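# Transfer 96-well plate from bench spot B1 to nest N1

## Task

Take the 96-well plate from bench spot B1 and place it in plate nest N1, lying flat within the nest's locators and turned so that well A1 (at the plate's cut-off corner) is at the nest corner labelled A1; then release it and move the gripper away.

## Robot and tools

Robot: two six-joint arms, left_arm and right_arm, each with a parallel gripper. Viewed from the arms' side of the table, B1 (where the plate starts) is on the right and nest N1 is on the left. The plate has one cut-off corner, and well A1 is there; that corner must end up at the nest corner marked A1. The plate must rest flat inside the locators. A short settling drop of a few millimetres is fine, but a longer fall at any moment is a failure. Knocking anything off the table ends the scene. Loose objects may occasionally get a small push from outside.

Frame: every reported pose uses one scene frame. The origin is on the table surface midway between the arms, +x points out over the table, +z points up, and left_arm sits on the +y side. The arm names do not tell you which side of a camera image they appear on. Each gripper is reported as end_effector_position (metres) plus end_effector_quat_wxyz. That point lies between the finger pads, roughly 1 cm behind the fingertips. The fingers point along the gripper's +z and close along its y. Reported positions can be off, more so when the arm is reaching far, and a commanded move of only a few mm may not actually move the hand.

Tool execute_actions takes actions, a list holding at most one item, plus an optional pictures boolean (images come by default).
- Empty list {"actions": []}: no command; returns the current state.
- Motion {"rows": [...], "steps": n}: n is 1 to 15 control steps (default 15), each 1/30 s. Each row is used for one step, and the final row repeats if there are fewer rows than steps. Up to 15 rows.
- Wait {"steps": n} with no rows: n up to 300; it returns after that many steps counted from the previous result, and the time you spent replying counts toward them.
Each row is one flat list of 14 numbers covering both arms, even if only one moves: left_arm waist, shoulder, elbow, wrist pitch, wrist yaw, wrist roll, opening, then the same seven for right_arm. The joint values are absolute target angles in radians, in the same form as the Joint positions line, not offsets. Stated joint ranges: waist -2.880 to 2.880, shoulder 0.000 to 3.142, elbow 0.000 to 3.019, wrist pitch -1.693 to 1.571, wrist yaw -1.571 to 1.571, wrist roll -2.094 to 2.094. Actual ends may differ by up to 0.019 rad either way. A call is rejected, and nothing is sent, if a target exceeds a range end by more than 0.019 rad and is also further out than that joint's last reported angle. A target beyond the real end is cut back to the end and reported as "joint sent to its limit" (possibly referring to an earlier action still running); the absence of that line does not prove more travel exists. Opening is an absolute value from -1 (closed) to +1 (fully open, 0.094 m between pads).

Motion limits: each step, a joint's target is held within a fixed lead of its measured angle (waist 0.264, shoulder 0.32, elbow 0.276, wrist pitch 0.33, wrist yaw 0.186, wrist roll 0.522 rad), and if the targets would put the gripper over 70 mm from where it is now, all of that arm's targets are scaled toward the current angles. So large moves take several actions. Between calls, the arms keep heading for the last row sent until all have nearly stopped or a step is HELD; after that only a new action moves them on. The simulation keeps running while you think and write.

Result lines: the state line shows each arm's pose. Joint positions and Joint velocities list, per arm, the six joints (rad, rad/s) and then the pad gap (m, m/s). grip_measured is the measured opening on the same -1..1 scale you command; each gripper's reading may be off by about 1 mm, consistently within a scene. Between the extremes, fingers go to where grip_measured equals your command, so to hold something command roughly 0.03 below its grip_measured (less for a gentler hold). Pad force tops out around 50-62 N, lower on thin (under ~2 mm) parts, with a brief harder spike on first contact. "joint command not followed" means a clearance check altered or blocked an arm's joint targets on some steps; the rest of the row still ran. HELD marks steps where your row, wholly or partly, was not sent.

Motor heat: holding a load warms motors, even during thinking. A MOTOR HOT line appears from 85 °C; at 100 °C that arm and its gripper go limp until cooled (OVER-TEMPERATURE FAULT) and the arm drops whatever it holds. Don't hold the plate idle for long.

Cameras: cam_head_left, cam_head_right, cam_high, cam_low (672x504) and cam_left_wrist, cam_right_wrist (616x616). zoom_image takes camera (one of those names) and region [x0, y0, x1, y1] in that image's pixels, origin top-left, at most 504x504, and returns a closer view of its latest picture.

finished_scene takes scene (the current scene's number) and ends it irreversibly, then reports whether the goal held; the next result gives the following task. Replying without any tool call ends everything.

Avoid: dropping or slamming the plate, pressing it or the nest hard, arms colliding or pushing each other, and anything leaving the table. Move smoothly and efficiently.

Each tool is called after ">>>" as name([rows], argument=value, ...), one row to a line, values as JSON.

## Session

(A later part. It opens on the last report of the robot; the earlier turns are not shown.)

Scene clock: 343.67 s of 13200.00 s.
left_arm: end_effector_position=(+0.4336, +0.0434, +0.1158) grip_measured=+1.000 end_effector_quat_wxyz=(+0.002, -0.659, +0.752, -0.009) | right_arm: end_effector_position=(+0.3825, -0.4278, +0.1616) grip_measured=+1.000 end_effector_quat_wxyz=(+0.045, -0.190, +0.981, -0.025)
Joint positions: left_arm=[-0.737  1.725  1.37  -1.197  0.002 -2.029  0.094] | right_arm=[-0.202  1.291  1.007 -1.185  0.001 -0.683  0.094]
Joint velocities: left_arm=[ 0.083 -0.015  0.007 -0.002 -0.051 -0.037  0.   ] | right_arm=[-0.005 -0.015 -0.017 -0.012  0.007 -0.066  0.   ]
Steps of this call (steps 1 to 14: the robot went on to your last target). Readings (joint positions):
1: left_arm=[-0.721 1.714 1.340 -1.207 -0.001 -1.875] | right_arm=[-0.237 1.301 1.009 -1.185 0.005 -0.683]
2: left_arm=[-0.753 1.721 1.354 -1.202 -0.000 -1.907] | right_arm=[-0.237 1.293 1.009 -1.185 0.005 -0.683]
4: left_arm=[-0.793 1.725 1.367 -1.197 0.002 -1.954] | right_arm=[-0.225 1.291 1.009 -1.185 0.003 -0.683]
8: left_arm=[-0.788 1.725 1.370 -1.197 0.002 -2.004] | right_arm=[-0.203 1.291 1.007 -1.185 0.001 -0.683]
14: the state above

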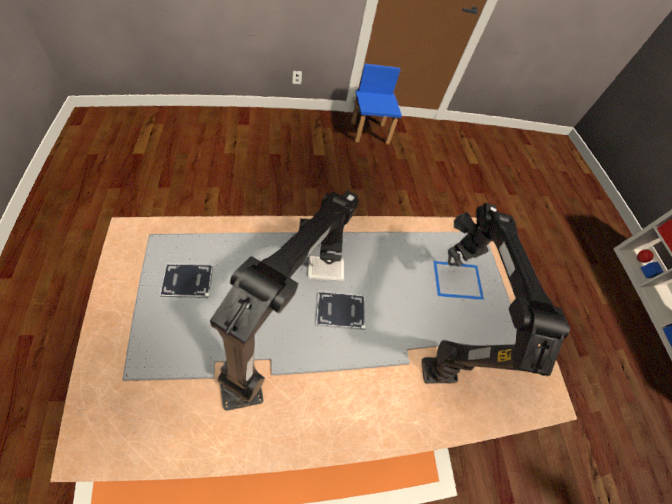

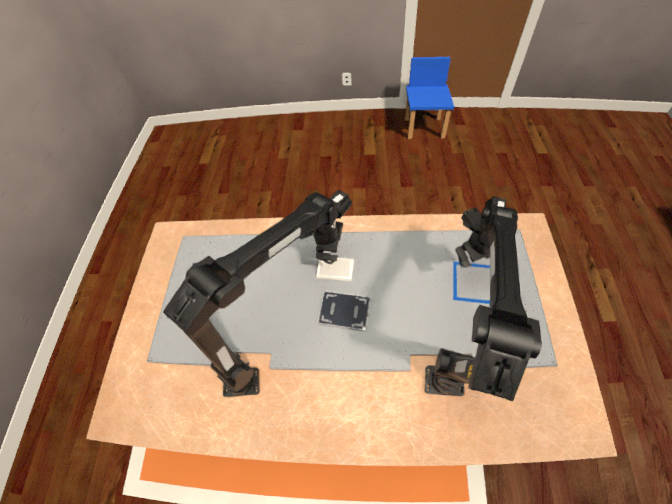

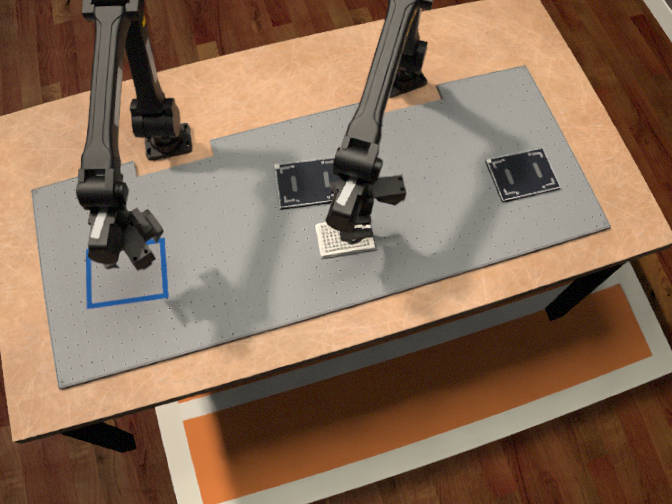

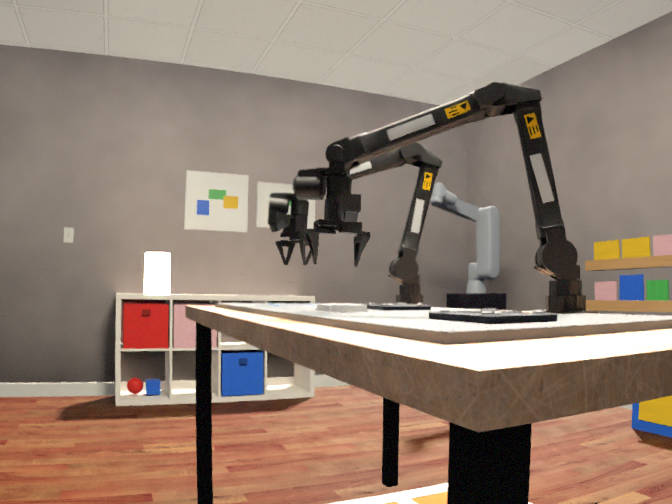

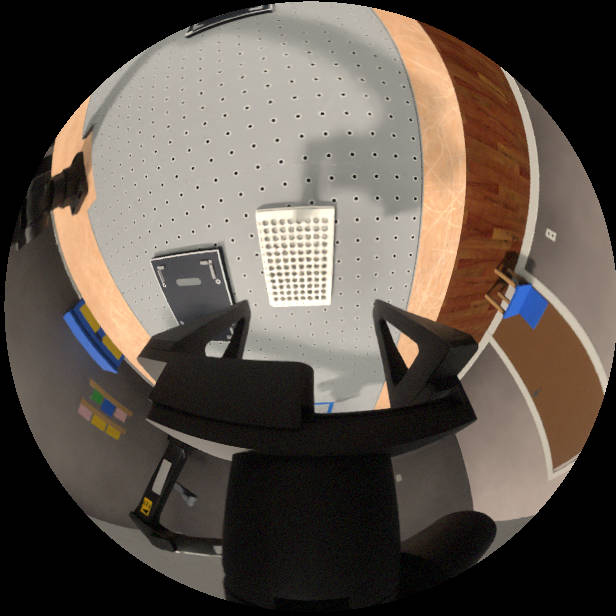

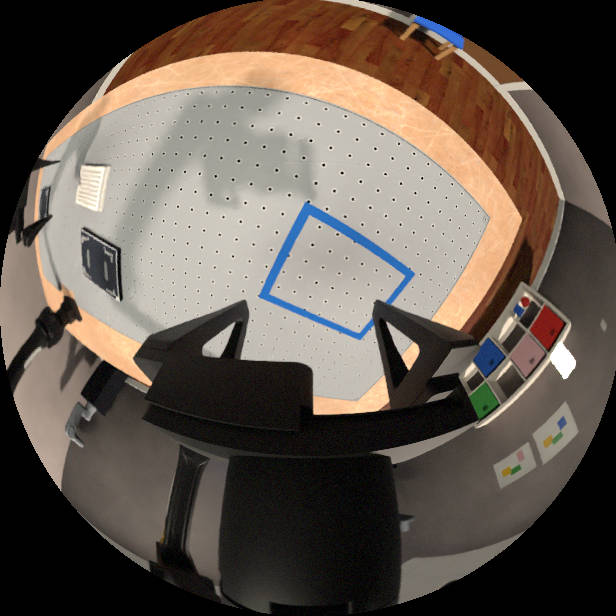

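>>> execute_actions([
  {"rows": [[-0.745,1.732,1.385,-1.185,0,-2.047,1,-0.2,1.3,1.0,-1.19,0,-0.67,1],[-0.746,1.737,1.37,-1.178,0,-2.049,1,-0.2,1.3,1.0,-1.19,0,-0.67,1],[-0.747,1.741,1.36,-1.168,0,-2.051,1,-0.2,1.3,1.0,-1.19,0,-0.67,1],[-0.748,1.746,1.35,-1.156,0,-2.053,1,-0.2,1.3,1.0,-1.19,0,-0.67,1],[-0.749,1.751,1.34,-1.143,0,-2.055,1,-0.2,1.3,1.0,-1.19,0,-0.67,1],[-0.75,1.756,1.329,-1.129,0,-2.055,1,-0.2,1.3,1.0,-1.19,0,-0.67,1],[-0.751,1.761,1.318,-1.115,0,-2.055,1,-0.2,1.3,1.0,-1.19,0,-0.67,1],[-0.752,1.766,1.307,-1.101,0,-2.055,1,-0.2,1.3,1.0,-1.19,0,-0.67,1],[-0.752,1.771,1.296,-1.087,0,-2.055,1,-0.2,1.3,1.0,-1.19,0,-0.67,1],[-0.752,1.776,1.286,-1.074,0,-2.055,1,-0.2,1.3,1.0,-1.19,0,-0.67,1],[-0.752,1.780,1.277,-1.062,0,-2.055,1,-0.2,1.3,1.0,-1.19,0,-0.67,1],[-0.752,1.784,1.270,-1.052,0,-2.055,1,-0.2,1.3,1.0,-1.19,0,-0.67,1],[-0.752,1.787,1.265,-1.044,0,-2.055,1,-0.2,1.3,1.0,-1.19,0,-0.67,1],[-0.752,1.79,1.262,-1.038,0,-2.055,1,-0.2,1.3,1.0,-1.19,0,-0.67,1]], "steps": 15},
], pictures=false)

>>> execute_actions([
  {"steps": 8},
])

>>> zoom_image(camera="cam_low", region=[295, 250, 400, 320])

>>> zoom_image(camera="cam_left_wrist", region=[210, 180, 410, 380])

Scene clock: 358.87 s of 13200.00 s.
left_arm: end_effector_position=(+0.4223, +0.0459, +0.0562) grip_measured=+1.000 end_effector_quat_wxyz=(-0.001, -0.663, +0.749, -0.001) | right_arm: end_effector_position=(+0.3825, -0.4278, +0.1616) grip_measured=+1.000 end_effector_quat_wxyz=(+0.045, -0.190, +0.981, -0.025)
Joint positions: left_arm=[-0.746  1.775  1.268 -1.063  0.002 -2.048  0.094] | right_arm=[-0.202  1.291  1.007 -1.185  0.001 -0.683  0.094]
Joint velocities: left_arm=[ 0.005  0.249 -0.144  0.144  0.007  0.066  0.   ] | right_arm=[-0.034 -0.015 -0.012  0.002  0.007  0.037  0.   ]
Steps of this call (steps 1 to 30: the robot went on to your last target; steps 31 to 90: nothing new was sent; then 11.70 s passed at rest; steps 91 to 105: all 15 steps of this action). Readings (joint positions):
91: left_arm=[-0.737 1.725 1.370 -1.197 0.002 -2.038] | right_arm=[-0.202 1.291 1.007 -1.185 0.001 -0.683]
92: left_arm=[-0.737 1.725 1.370 -1.196 0.002 -2.039] | right_arm=[-0.202 1.291 1.007 -1.185 0.001 -0.683]
94: left_arm=[-0.738 1.725 1.367 -1.186 0.002 -2.041] | right_arm=[-0.202 1.291 1.007 -1.185 0.001 -0.683]
98: left_arm=[-0.741 1.728 1.335 -1.139 0.002 -2.045] | right_arm=[-0.202 1.291 1.007 -1.185 0.001 -0.683]
105: the state above

Scene clock: 359.13 s of 13200.00 s.
left_arm: end_effector_position=(+0.4204, +0.0472, +0.0444) grip_measured=+1.000 end_effector_quat_wxyz=(-0.003, -0.663, +0.749, +0.007) | right_arm: end_effector_position=(+0.3825, -0.4278, +0.1616) grip_measured=+1.000 end_effector_quat_wxyz=(+0.045, -0.190, +0.981, -0.025)
Joint positions: left_arm=[-0.746  1.794  1.26  -1.052  0.002 -2.048  0.094] | right_arm=[-0.202  1.291  1.007 -1.185  0.001 -0.683  0.094]
Joint velocities: left_arm=[-0.024  0.005 -0.002 -0.007 -0.081 -0.007  0.   ] | right_arm=[ 0.005 -0.015 -0.017 -0.002 -0.051 -0.095  0.   ]
Steps of this call (steps 1 to 8: the robot went on to your last target). Readings (joint positions):
1: left_arm=[-0.746 1.783 1.264 -1.059 0.002 -2.048] | right_arm=[-0.202 1.291 1.007 -1.185 0.001 -0.683]
2: left_arm=[-0.746 1.788 1.262 -1.057 0.002 -2.048] | right_arm=[-0.202 1.291 1.007 -1.185 0.001 -0.683]
4: left_arm=[-0.746 1.794 1.260 -1.054 0.002 -2.048] | right_arm=[-0.202 1.291 1.007 -1.185 0.001 -0.683]
8: the state above

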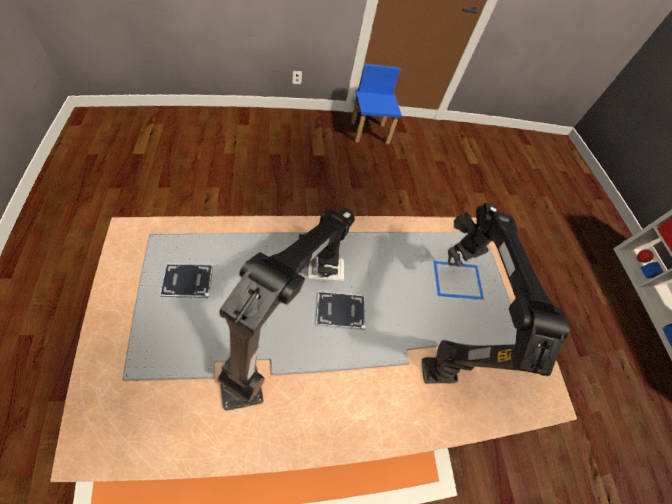

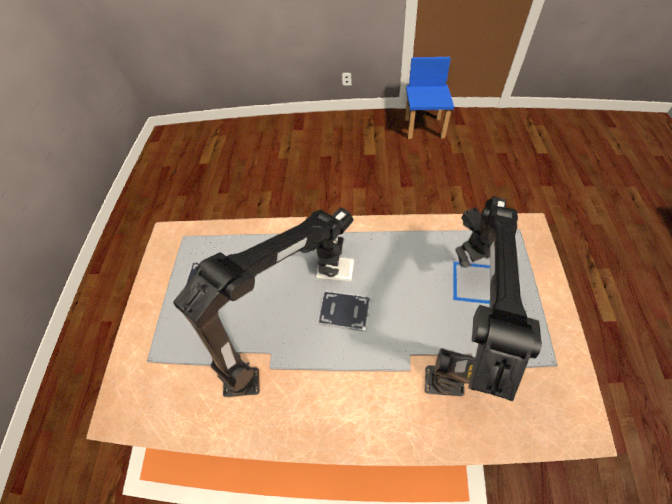

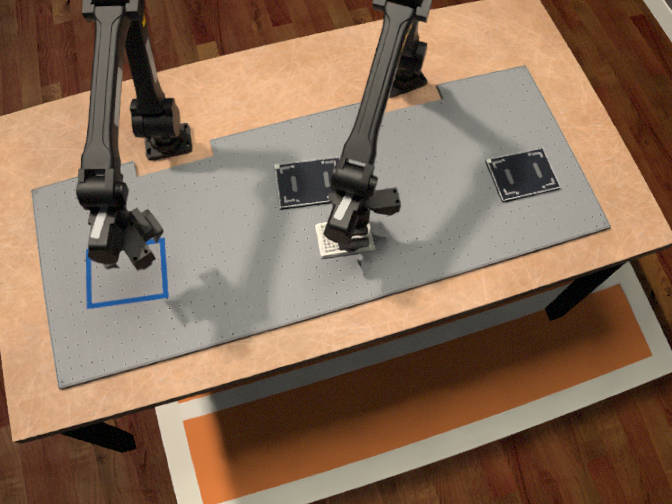

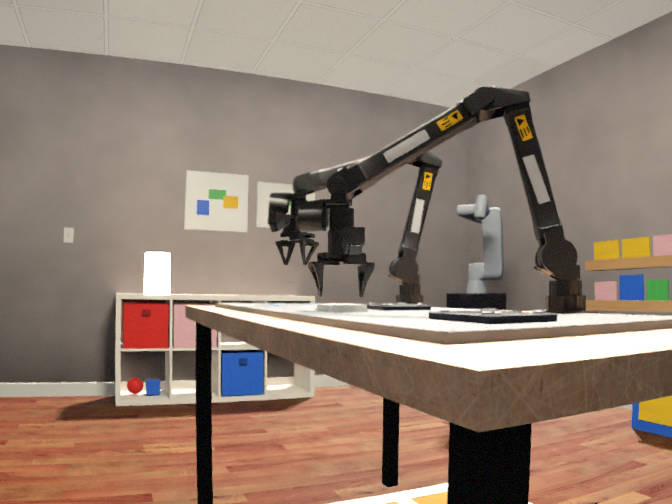

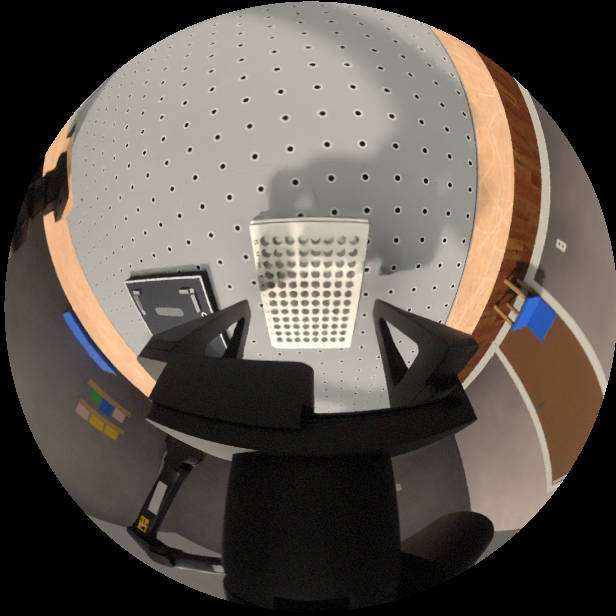

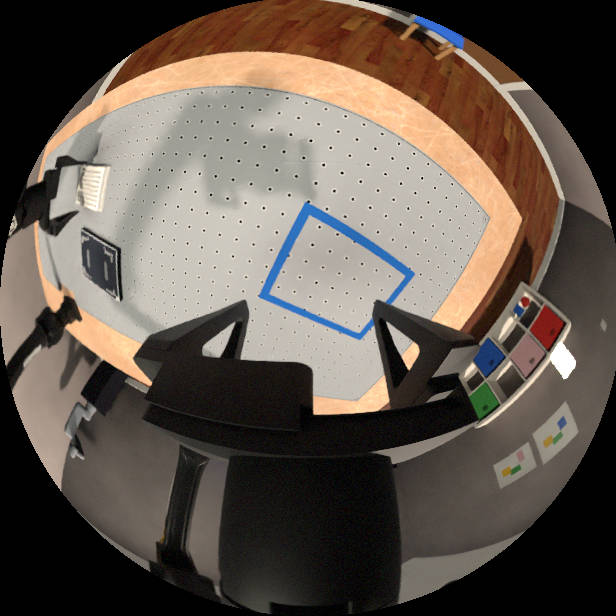

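Region (295, 250, 400, 320) of cam_low's 672x504 image, scaled by 4.800, with more detail than that image has.

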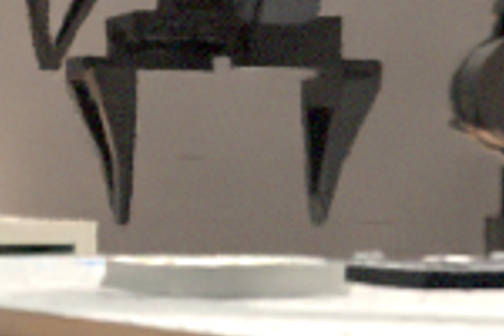

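Region (210, 180, 410, 380) of cam_left_wrist's 616x616 image, scaled by 2.520, with more detail than that image has.

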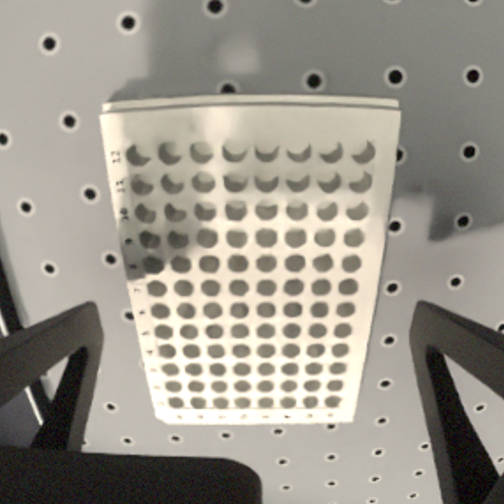

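>>> execute_actions([
  {"rows": [[-0.752,1.80,1.257,-1.032,0,-2.06,1,-0.2,1.3,1.0,-1.19,0,-0.67,1],[-0.752,1.804,1.252,-1.024,0,-2.065,1,-0.2,1.3,1.0,-1.19,0,-0.67,1],[-0.752,1.807,1.247,-1.015,0,-2.065,1,-0.2,1.3,1.0,-1.19,0,-0.67,1],[-0.752,1.81,1.242,-1.006,0,-2.065,1,-0.2,1.3,1.0,-1.19,0,-0.67,1],[-0.752,1.812,1.238,-0.997,0,-2.065,1,-0.2,1.3,1.0,-1.19,0,-0.67,1],[-0.752,1.814,1.234,-0.988,0,-2.065,1,-0.2,1.3,1.0,-1.19,0,-0.67,1],[-0.752,1.815,1.230,-0.979,0,-2.065,1,-0.2,1.3,1.0,-1.19,0,-0.67,1],[-0.752,1.816,1.227,-0.971,0,-2.065,1,-0.2,1.3,1.0,-1.19,0,-0.67,1]], "steps": 15},
], pictures=false)

>>> execute_actions([
  {"steps": 5},
])

>>> zoom_image(camera="cam_low", region=[295, 250, 400, 320])

>>> zoom_image(camera="cam_left_wrist", region=[210, 180, 410, 380])

Scene clock: 370.47 s of 13200.00 s.
left_arm: end_effector_position=(+0.4223, +0.0459, +0.0304) grip_measured=+1.000 end_effector_quat_wxyz=(+0.001, -0.666, +0.746, -0.006) | right_arm: end_effector_position=(+0.3825, -0.4278, +0.1616) grip_measured=+1.000 end_effector_quat_wxyz=(+0.045, -0.190, +0.981, -0.025)
Joint positions: left_arm=[-0.746  1.804  1.231 -0.986  0.002 -2.057  0.094] | right_arm=[-0.202  1.291  1.007 -1.185  0.001 -0.683  0.094]
Joint velocities: left_arm=[-0.015 -0.015 -0.012  0.002 -0.007  0.007  0.   ] | right_arm=[-0.005  0.015 -0.027 -0.017  0.007 -0.051  0.   ]
Steps of this call (steps 1 to 30: the robot went on to your last target; steps 31 to 90: nothing new was sent; then 7.83 s passed at rest; steps 91 to 105: all 15 steps of this action). Readings (joint positions):
91: left_arm=[-0.746 1.794 1.260 -1.051 0.002 -2.049] | right_arm=[-0.202 1.291 1.007 -1.185 0.001 -0.683]
92: left_arm=[-0.746 1.794 1.260 -1.048 0.002 -2.051] | right_arm=[-0.202 1.291 1.007 -1.185 0.001 -0.683]
94: left_arm=[-0.746 1.794 1.256 -1.034 0.002 -2.053] | right_arm=[-0.202 1.291 1.007 -1.185 0.001 -0.683]
98: left_arm=[-0.746 1.795 1.239 -1.001 0.002 -2.056] | right_arm=[-0.202 1.291 1.007 -1.185 0.001 -0.683]
105: the state above

Scene clock: 370.63 s of 13200.00 s.
left_arm: end_effector_position=(+0.4225, +0.0458, +0.0304) grip_measured=+1.000 end_effector_quat_wxyz=(+0.001, -0.666, +0.745, -0.006) | right_arm: end_effector_position=(+0.3825, -0.4278, +0.1616) grip_measured=+1.000 end_effector_quat_wxyz=(+0.045, -0.190, +0.981, -0.025)
Joint positions: left_arm=[-0.746  1.804  1.231 -0.985  0.002 -2.058  0.094] | right_arm=[-0.202  1.291  1.007 -1.185  0.001 -0.683  0.094]
Joint velocities: left_arm=[-0.005 -0.005  0.002  0.002 -0.007 -0.037  0.   ] | right_arm=[-0.015  0.005  0.022 -0.012 -0.007  0.051  0.   ]
Steps of this call (steps 1 to 5: the robot went on to your last target). Readings (joint positions):
1: left_arm=[-0.746 1.804 1.231 -0.985 0.002 -2.057] | right_arm=[-0.202 1.291 1.007 -1.185 0.001 -0.683]
2: left_arm=[-0.746 1.804 1.231 -0.985 0.002 -2.058] | right_arm=[-0.202 1.291 1.007 -1.185 0.001 -0.683]
4: left_arm=[-0.746 1.804 1.231 -0.985 0.002 -2.058] | right_arm=[-0.202 1.291 1.007 -1.185 0.001 -0.683]
5: the state above

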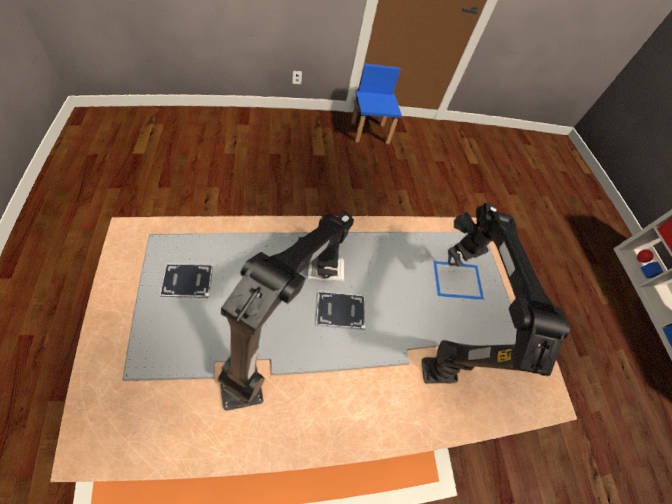

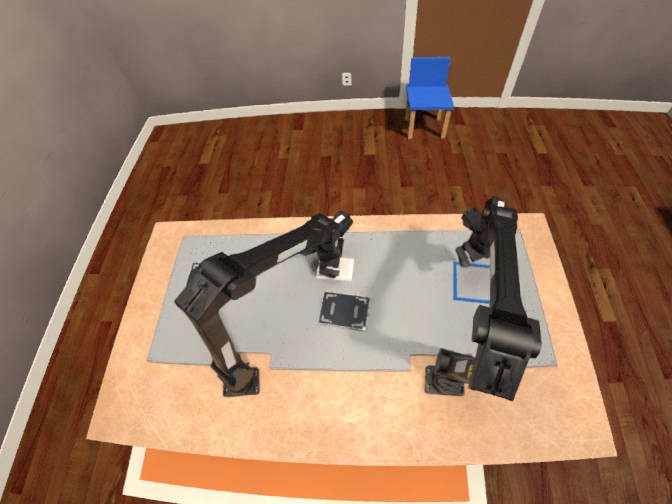

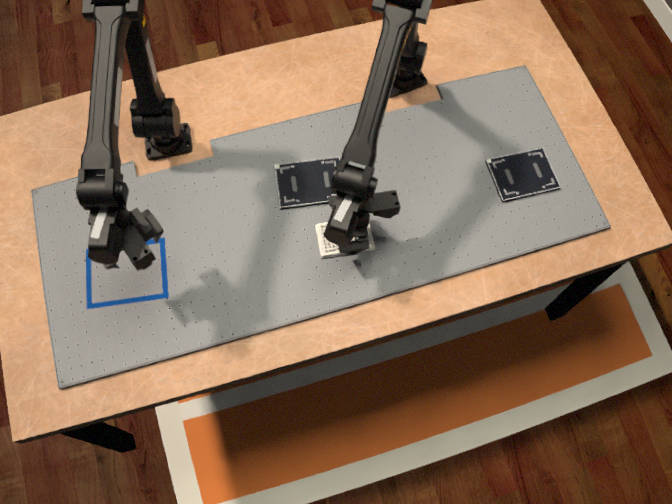

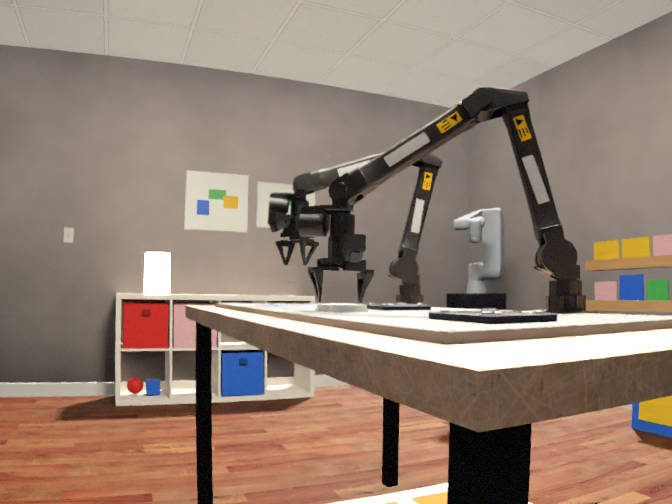

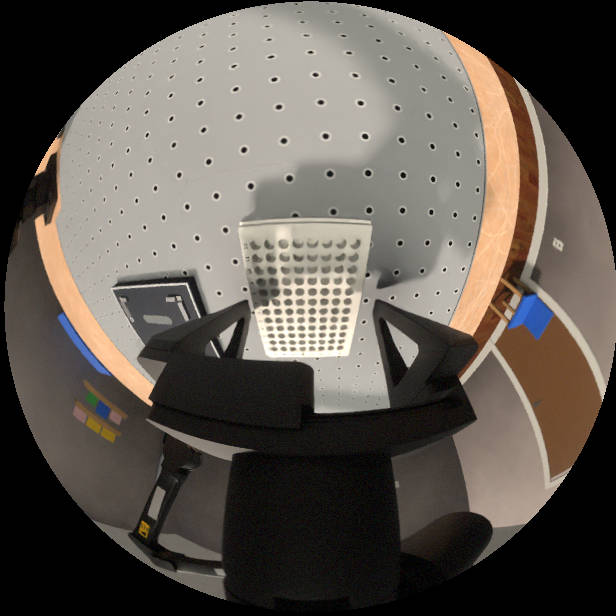

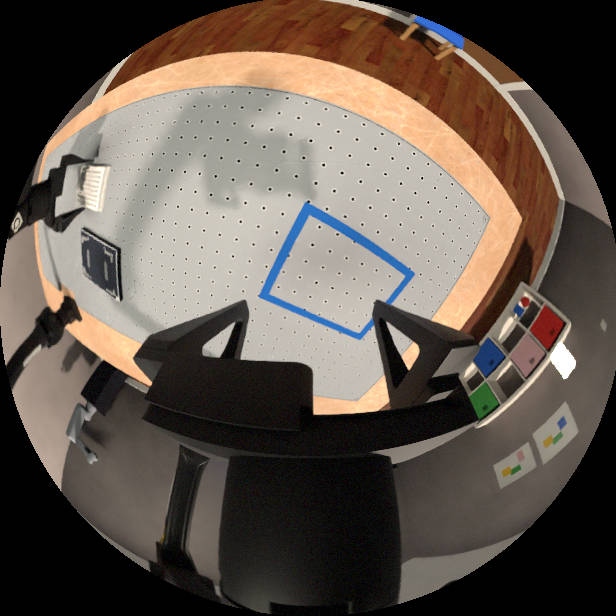

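Region (295, 250, 400, 320) of cam_low's 672x504 image, scaled by 4.800, with more detail than that image has.

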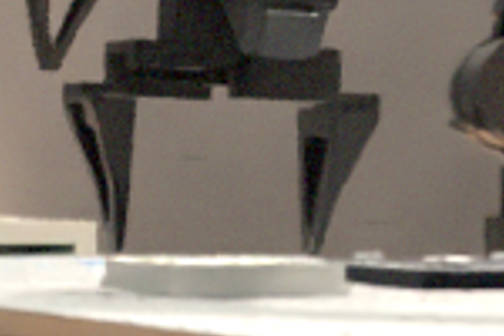

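Region (210, 180, 410, 380) of cam_left_wrist's 616x616 image, scaled by 2.520, with more detail than that image has.

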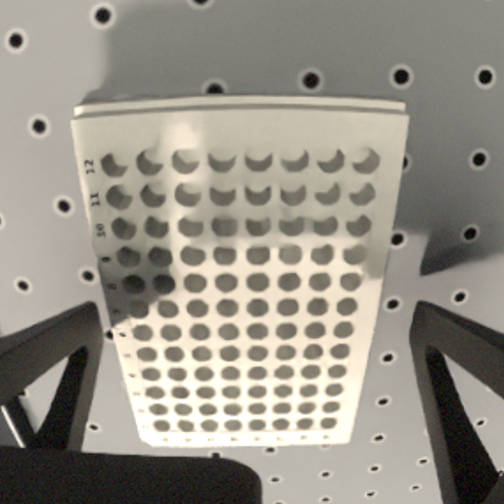

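>>> execute_actions(actions=[])

Scene clock: 387.50 s of 13200.00 s.
left_arm: end_effector_position=(+0.4225, +0.0458, +0.0304) grip_measured=+1.000 end_effector_quat_wxyz=(+0.001, -0.666, +0.745, -0.006) | right_arm: end_effector_position=(+0.3825, -0.4278, +0.1616) grip_measured=+1.000 end_effector_quat_wxyz=(+0.045, -0.190, +0.981, -0.025)
Joint positions: left_arm=[-0.746  1.804  1.231 -0.985  0.002 -2.058  0.094] | right_arm=[-0.202  1.291  1.007 -1.185  0.001 -0.683  0.094]
Joint velocities: left_arm=[ 0.005 -0.005 -0.002 -0.002  0.007 -0.051  0.   ] | right_arm=[-0.015 -0.005  0.017 -0.002 -0.066 -0.007  0.   ]
Steps of this call (steps 1 to 15: the robot went on to your last target; steps 16 to 90: nothing new was sent; then 13.87 s passed at rest). Readings (joint positions):
1: left_arm=[-0.746 1.804 1.231 -0.985 0.002 -2.058] | right_arm=[-0.202 1.291 1.007 -1.185 0.001 -0.683]
2: left_arm=[-0.746 1.804 1.231 -0.985 0.002 -2.058] | right_arm=[-0.202 1.291 1.007 -1.185 0.001 -0.683]
4: left_arm=[-0.746 1.804 1.231 -0.985 0.002 -2.058] | right_arm=[-0.202 1.291 1.007 -1.185 0.001 -0.683]
8: left_arm=[-0.746 1.804 1.231 -0.985 0.002 -2.058] | right_arm=[-0.202 1.291 1.007 -1.185 0.001 -0.683]
90: the state above
All arms were judged still, so your last target was given up. Only a new action makes them travel on or press farther. Fingers that are still opening or closing keep moving.

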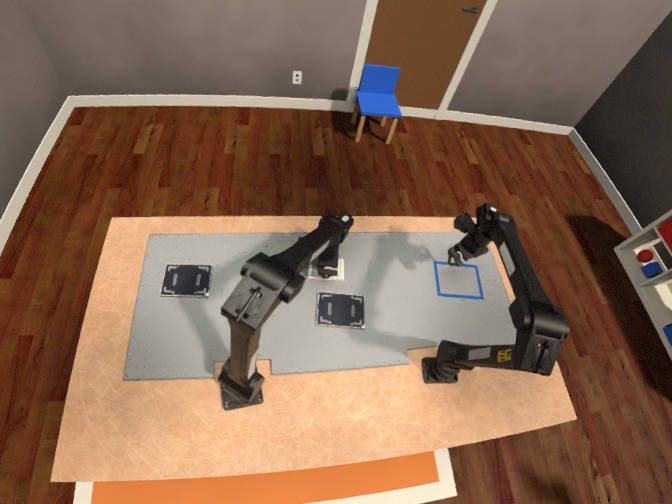

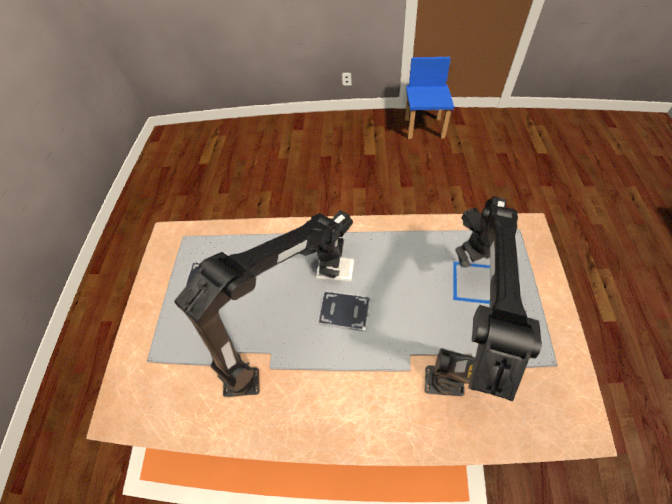

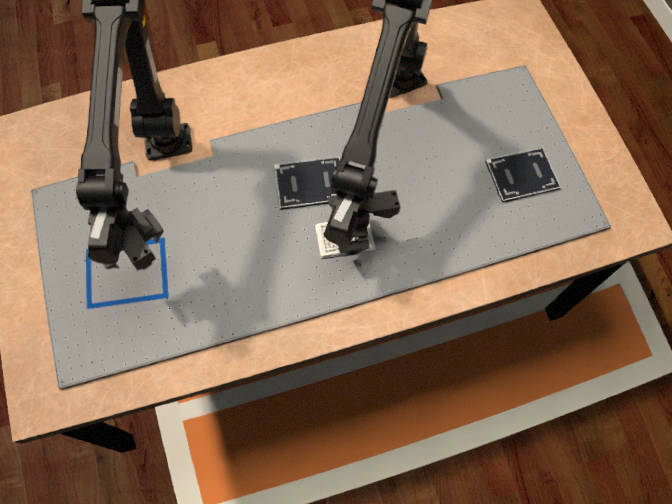

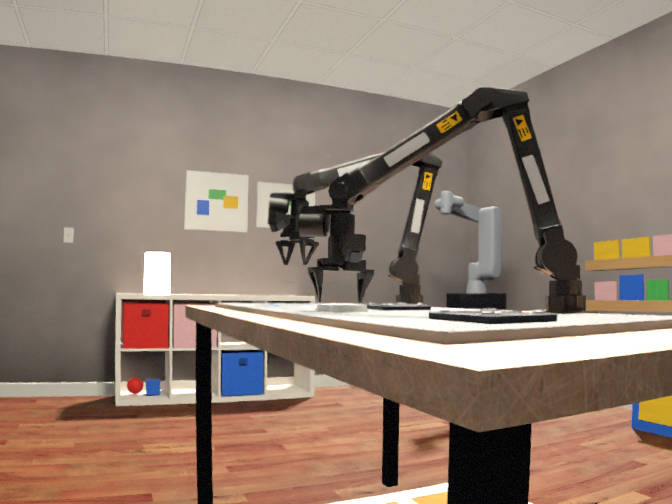

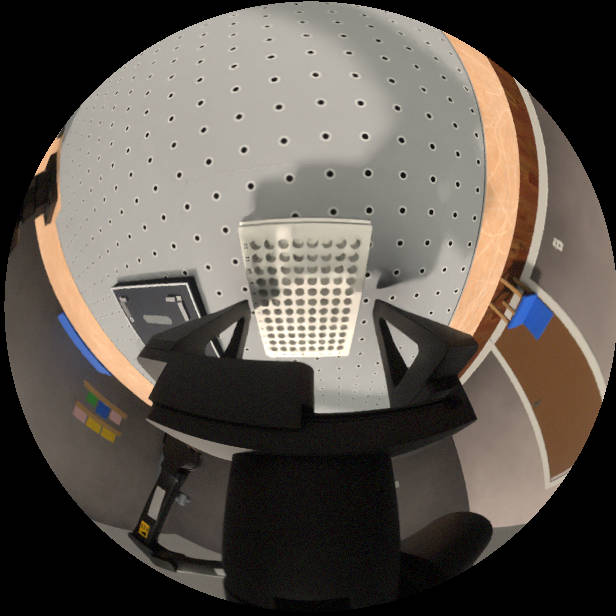

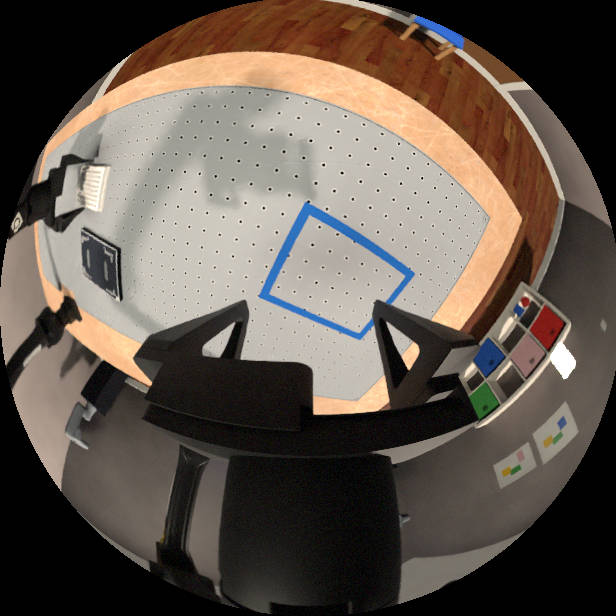

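>>> execute_actions([
  {"rows":[[-0.752,1.816,1.222,-0.970,0,-2.065,1,-0.2,1.3,1.0,-1.19,0,-0.67,1],[-0.752,1.816,1.219,-0.969,0,-2.065,1,-0.2,1.3,1.0,-1.19,0,-0.67,1],[-0.752,1.816,1.217,-0.968,0,-2.065,1,-0.2,1.3,1.0,-1.19,0,-0.67,1],[-0.752,1.818,1.217,-0.967,0,-2.065,1,-0.2,1.3,1.0,-1.19,0,-0.67,1],[-0.752,1.820,1.217,-0.967,0,-2.065,1,-0.2,1.3,1.0,-1.19,0,-0.67,1],[-0.752,1.822,1.217,-0.967,0,-2.065,1,-0.2,1.3,1.0,-1.19,0,-0.67,1],[-0.752,1.824,1.217,-0.967,0,-2.065,1,-0.2,1.3,1.0,-1.19,0,-0.67,1],[-0.752,1.826,1.217,-0.967,0,-2.065,1,-0.2,1.3,1.0,-1.19,0,-0.67,1],[-0.752,1.828,1.217,-0.967,0,-2.065,1,-0.2,1.3,1.0,-1.19,0,-0.67,1]],"steps":15},
])

>>> zoom_image(camera="cam_low", region=[295,250,400,320])

Scene clock: 398.07 s of 13200.00 s.
left_arm: end_effector_position=(+0.4188, +0.0483, +0.0227) grip_measured=+1.000 end_effector_quat_wxyz=(-0.001, -0.667, +0.745, +0.001) | right_arm: end_effector_position=(+0.3825, -0.4278, +0.1616) grip_measured=+1.000 end_effector_quat_wxyz=(+0.045, -0.190, +0.981, -0.025)
Joint positions: left_arm=[-0.746  1.813  1.221 -0.982  0.002 -2.058  0.094] | right_arm=[-0.202  1.291  1.007 -1.185  0.001 -0.683  0.094]
Joint velocities: left_arm=[-0.015  0.005 -0.002 -0.012 -0.022  0.007  0.   ] | right_arm=[-0.015 -0.005  0.002  0.012 -0.051 -0.007  0.   ]
Steps of this call (steps 1 to 90: nothing new was sent; then 7.07 s passed at rest; steps 91 to 105: all 15 steps of this action). Readings (joint positions):
91: left_arm=[-0.746 1.804 1.231 -0.985 0.002 -2.058] | right_arm=[-0.202 1.291 1.007 -1.185 0.001 -0.683]
92: left_arm=[-0.746 1.804 1.230 -0.984 0.002 -2.058] | right_arm=[-0.202 1.291 1.007 -1.185 0.001 -0.683]
94: left_arm=[-0.746 1.804 1.226 -0.982 0.002 -2.058] | right_arm=[-0.202 1.291 1.007 -1.185 0.001 -0.683]
98: left_arm=[-0.746 1.805 1.221 -0.982 0.002 -2.058] | right_arm=[-0.202 1.291 1.007 -1.185 0.001 -0.683]
105: the state above

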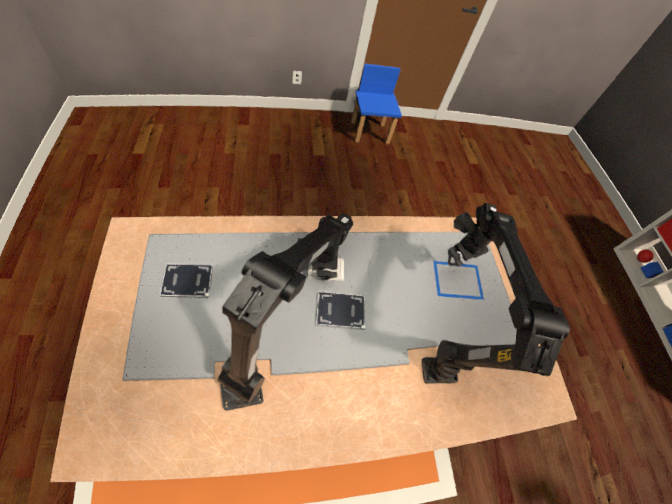

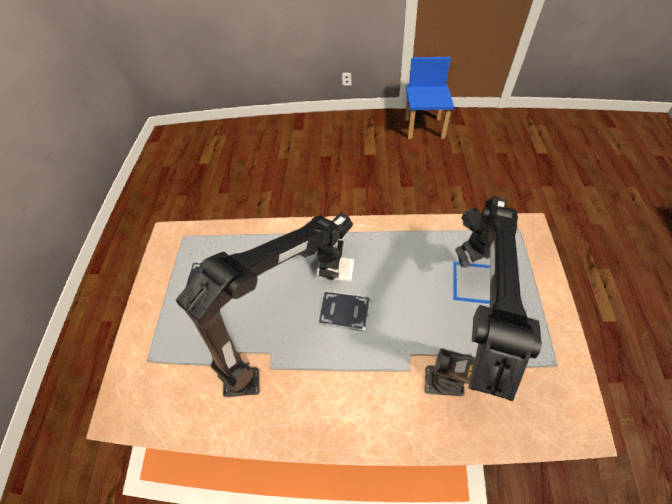

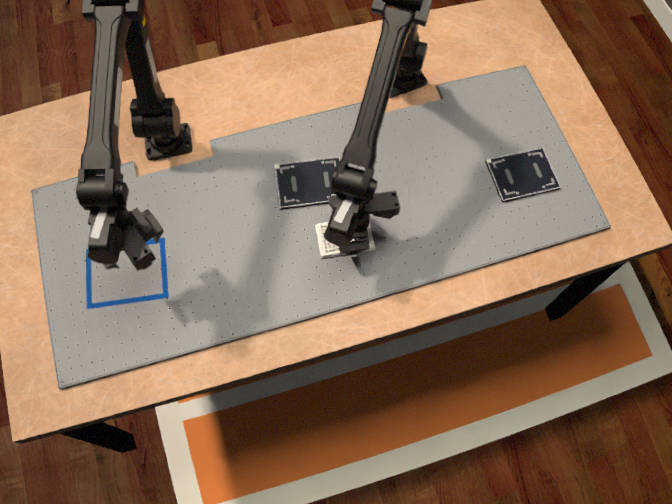

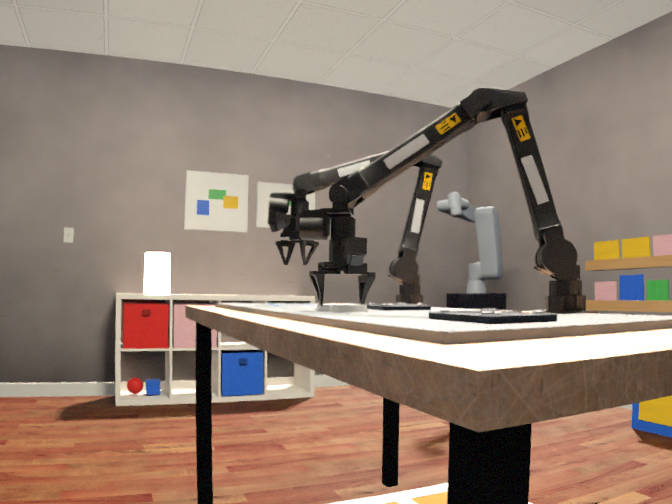

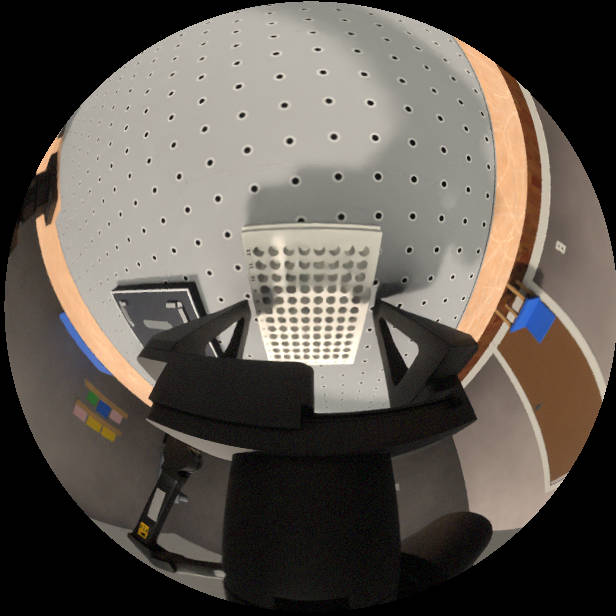

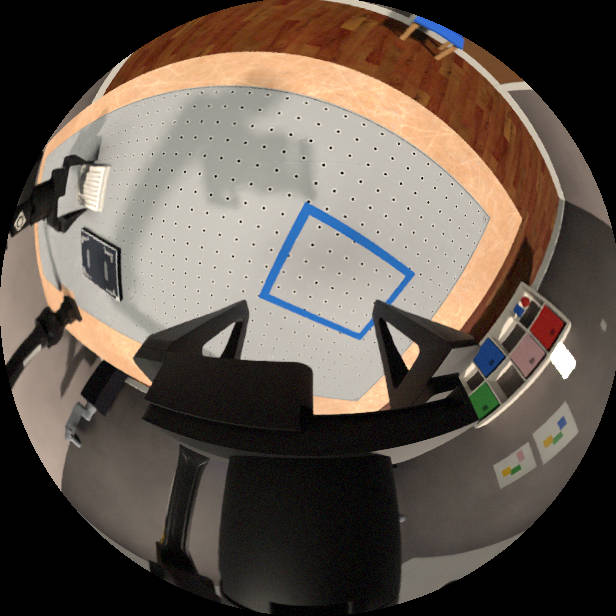

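Region (295, 250, 400, 320) of cam_low's 672x504 image, scaled by 4.800, with more detail than that image has.

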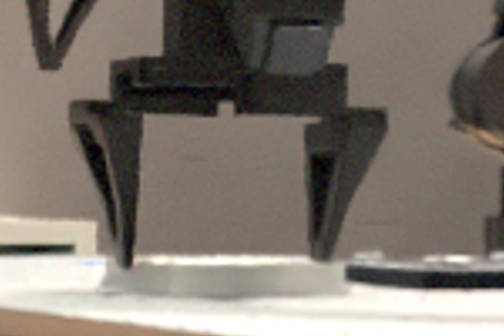

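>>> execute_actions([
  {"rows":[[-0.752,1.830,1.217,-0.963,0,-2.065,1,-0.2,1.3,1.0,-1.19,0,-0.67,1],[-0.752,1.832,1.217,-0.963,0,-2.065,1,-0.2,1.3,1.0,-1.19,0,-0.67,1],[-0.752,1.834,1.217,-0.963,0,-2.065,1,-0.2,1.3,1.0,-1.19,0,-0.67,1]],"steps":12},
])

>>> zoom_image(camera="cam_low", region=[295,250,400,320])

Scene clock: 401.63 s of 13200.00 s.
left_arm: end_effector_position=(+0.4193, +0.0480, +0.0205) grip_measured=+1.000 end_effector_quat_wxyz=(-0.001, -0.667, +0.745, +0.001) | right_arm: end_effector_position=(+0.3825, -0.4278, +0.1616) grip_measured=+1.000 end_effector_quat_wxyz=(+0.045, -0.190, +0.981, -0.025)
Joint positions: left_arm=[-0.746  1.818  1.221 -0.977  0.002 -2.058  0.094] | right_arm=[-0.202  1.291  1.007 -1.185  0.001 -0.683  0.094]
Joint velocities: left_arm=[-0.015 -0.005 -0.012 -0.022  0.007 -0.022  0.   ] | right_arm=[ 0.005 -0.005 -0.012  0.017 -0.081  0.022  0.   ]
Steps of this call (steps 1 to 15: the robot went on to your last target; steps 16 to 90: nothing new was sent; then 0.17 s passed at rest; steps 91 to 102: all 12 steps of this action). Readings (joint positions):
91: left_arm=[-0.746 1.813 1.221 -0.981 0.002 -2.058] | right_arm=[-0.202 1.291 1.007 -1.185 0.001 -0.683]
92: left_arm=[-0.746 1.813 1.221 -0.979 0.002 -2.058] | right_arm=[-0.202 1.291 1.007 -1.185 0.001 -0.683]
94: left_arm=[-0.746 1.814 1.221 -0.977 0.002 -2.058] | right_arm=[-0.202 1.291 1.007 -1.185 0.001 -0.683]
98: left_arm=[-0.746 1.817 1.221 -0.977 0.002 -2.058] | right_arm=[-0.202 1.291 1.007 -1.185 0.001 -0.683]
102: the state above

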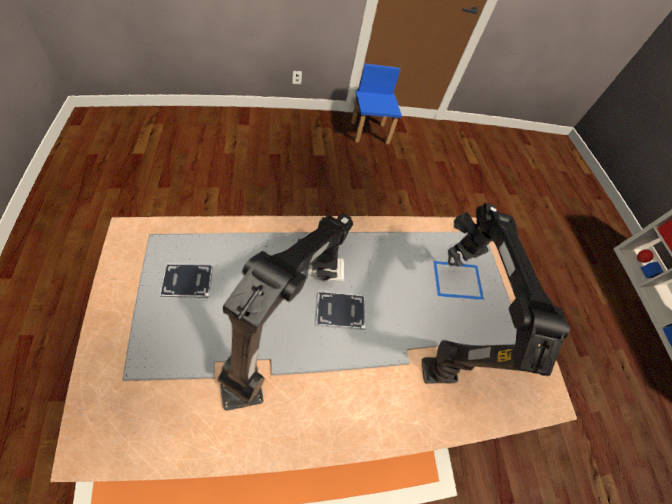

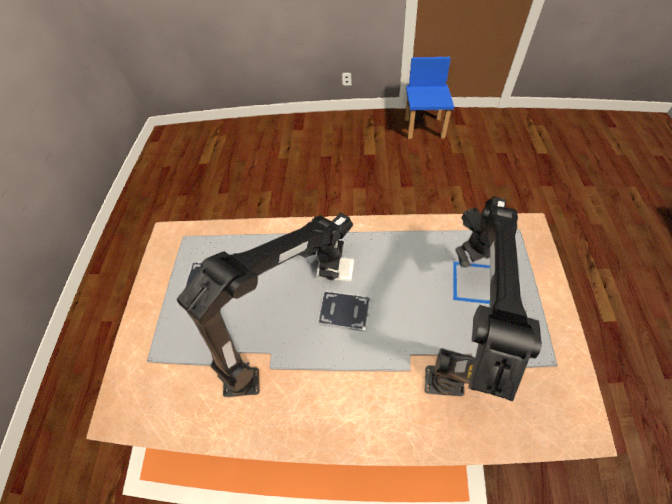

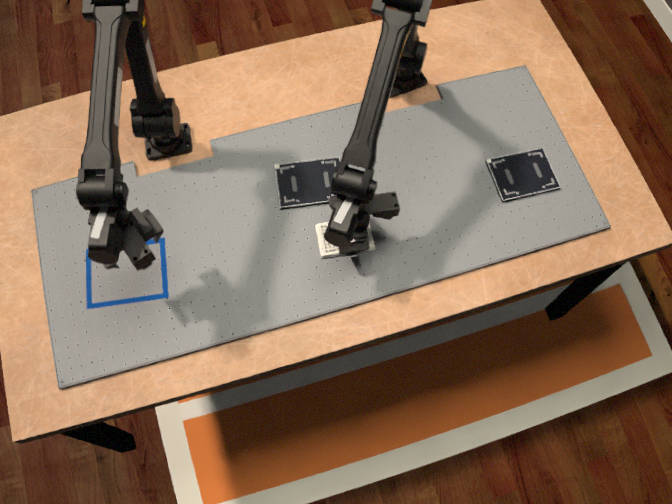

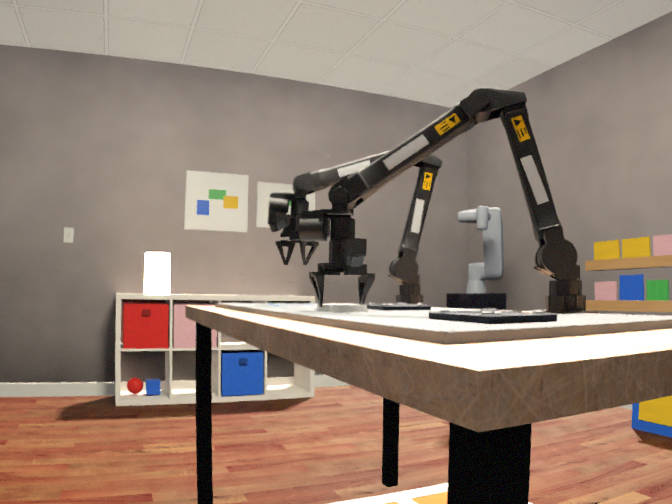

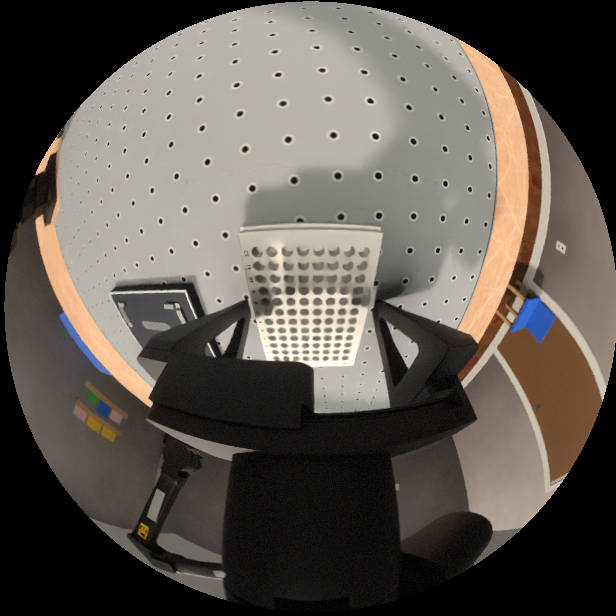

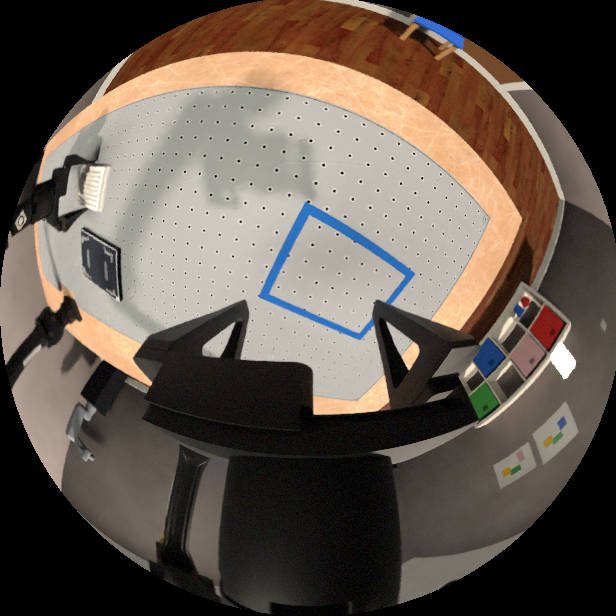

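Region (295, 250, 400, 320) of cam_low's 672x504 image, scaled by 4.800, with more detail than that image has.

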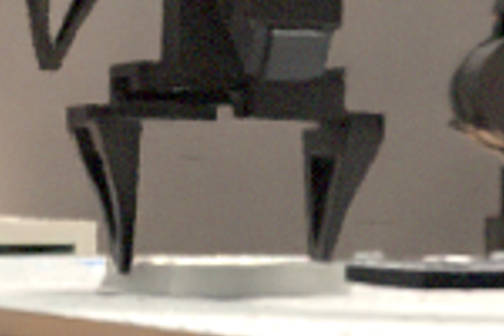

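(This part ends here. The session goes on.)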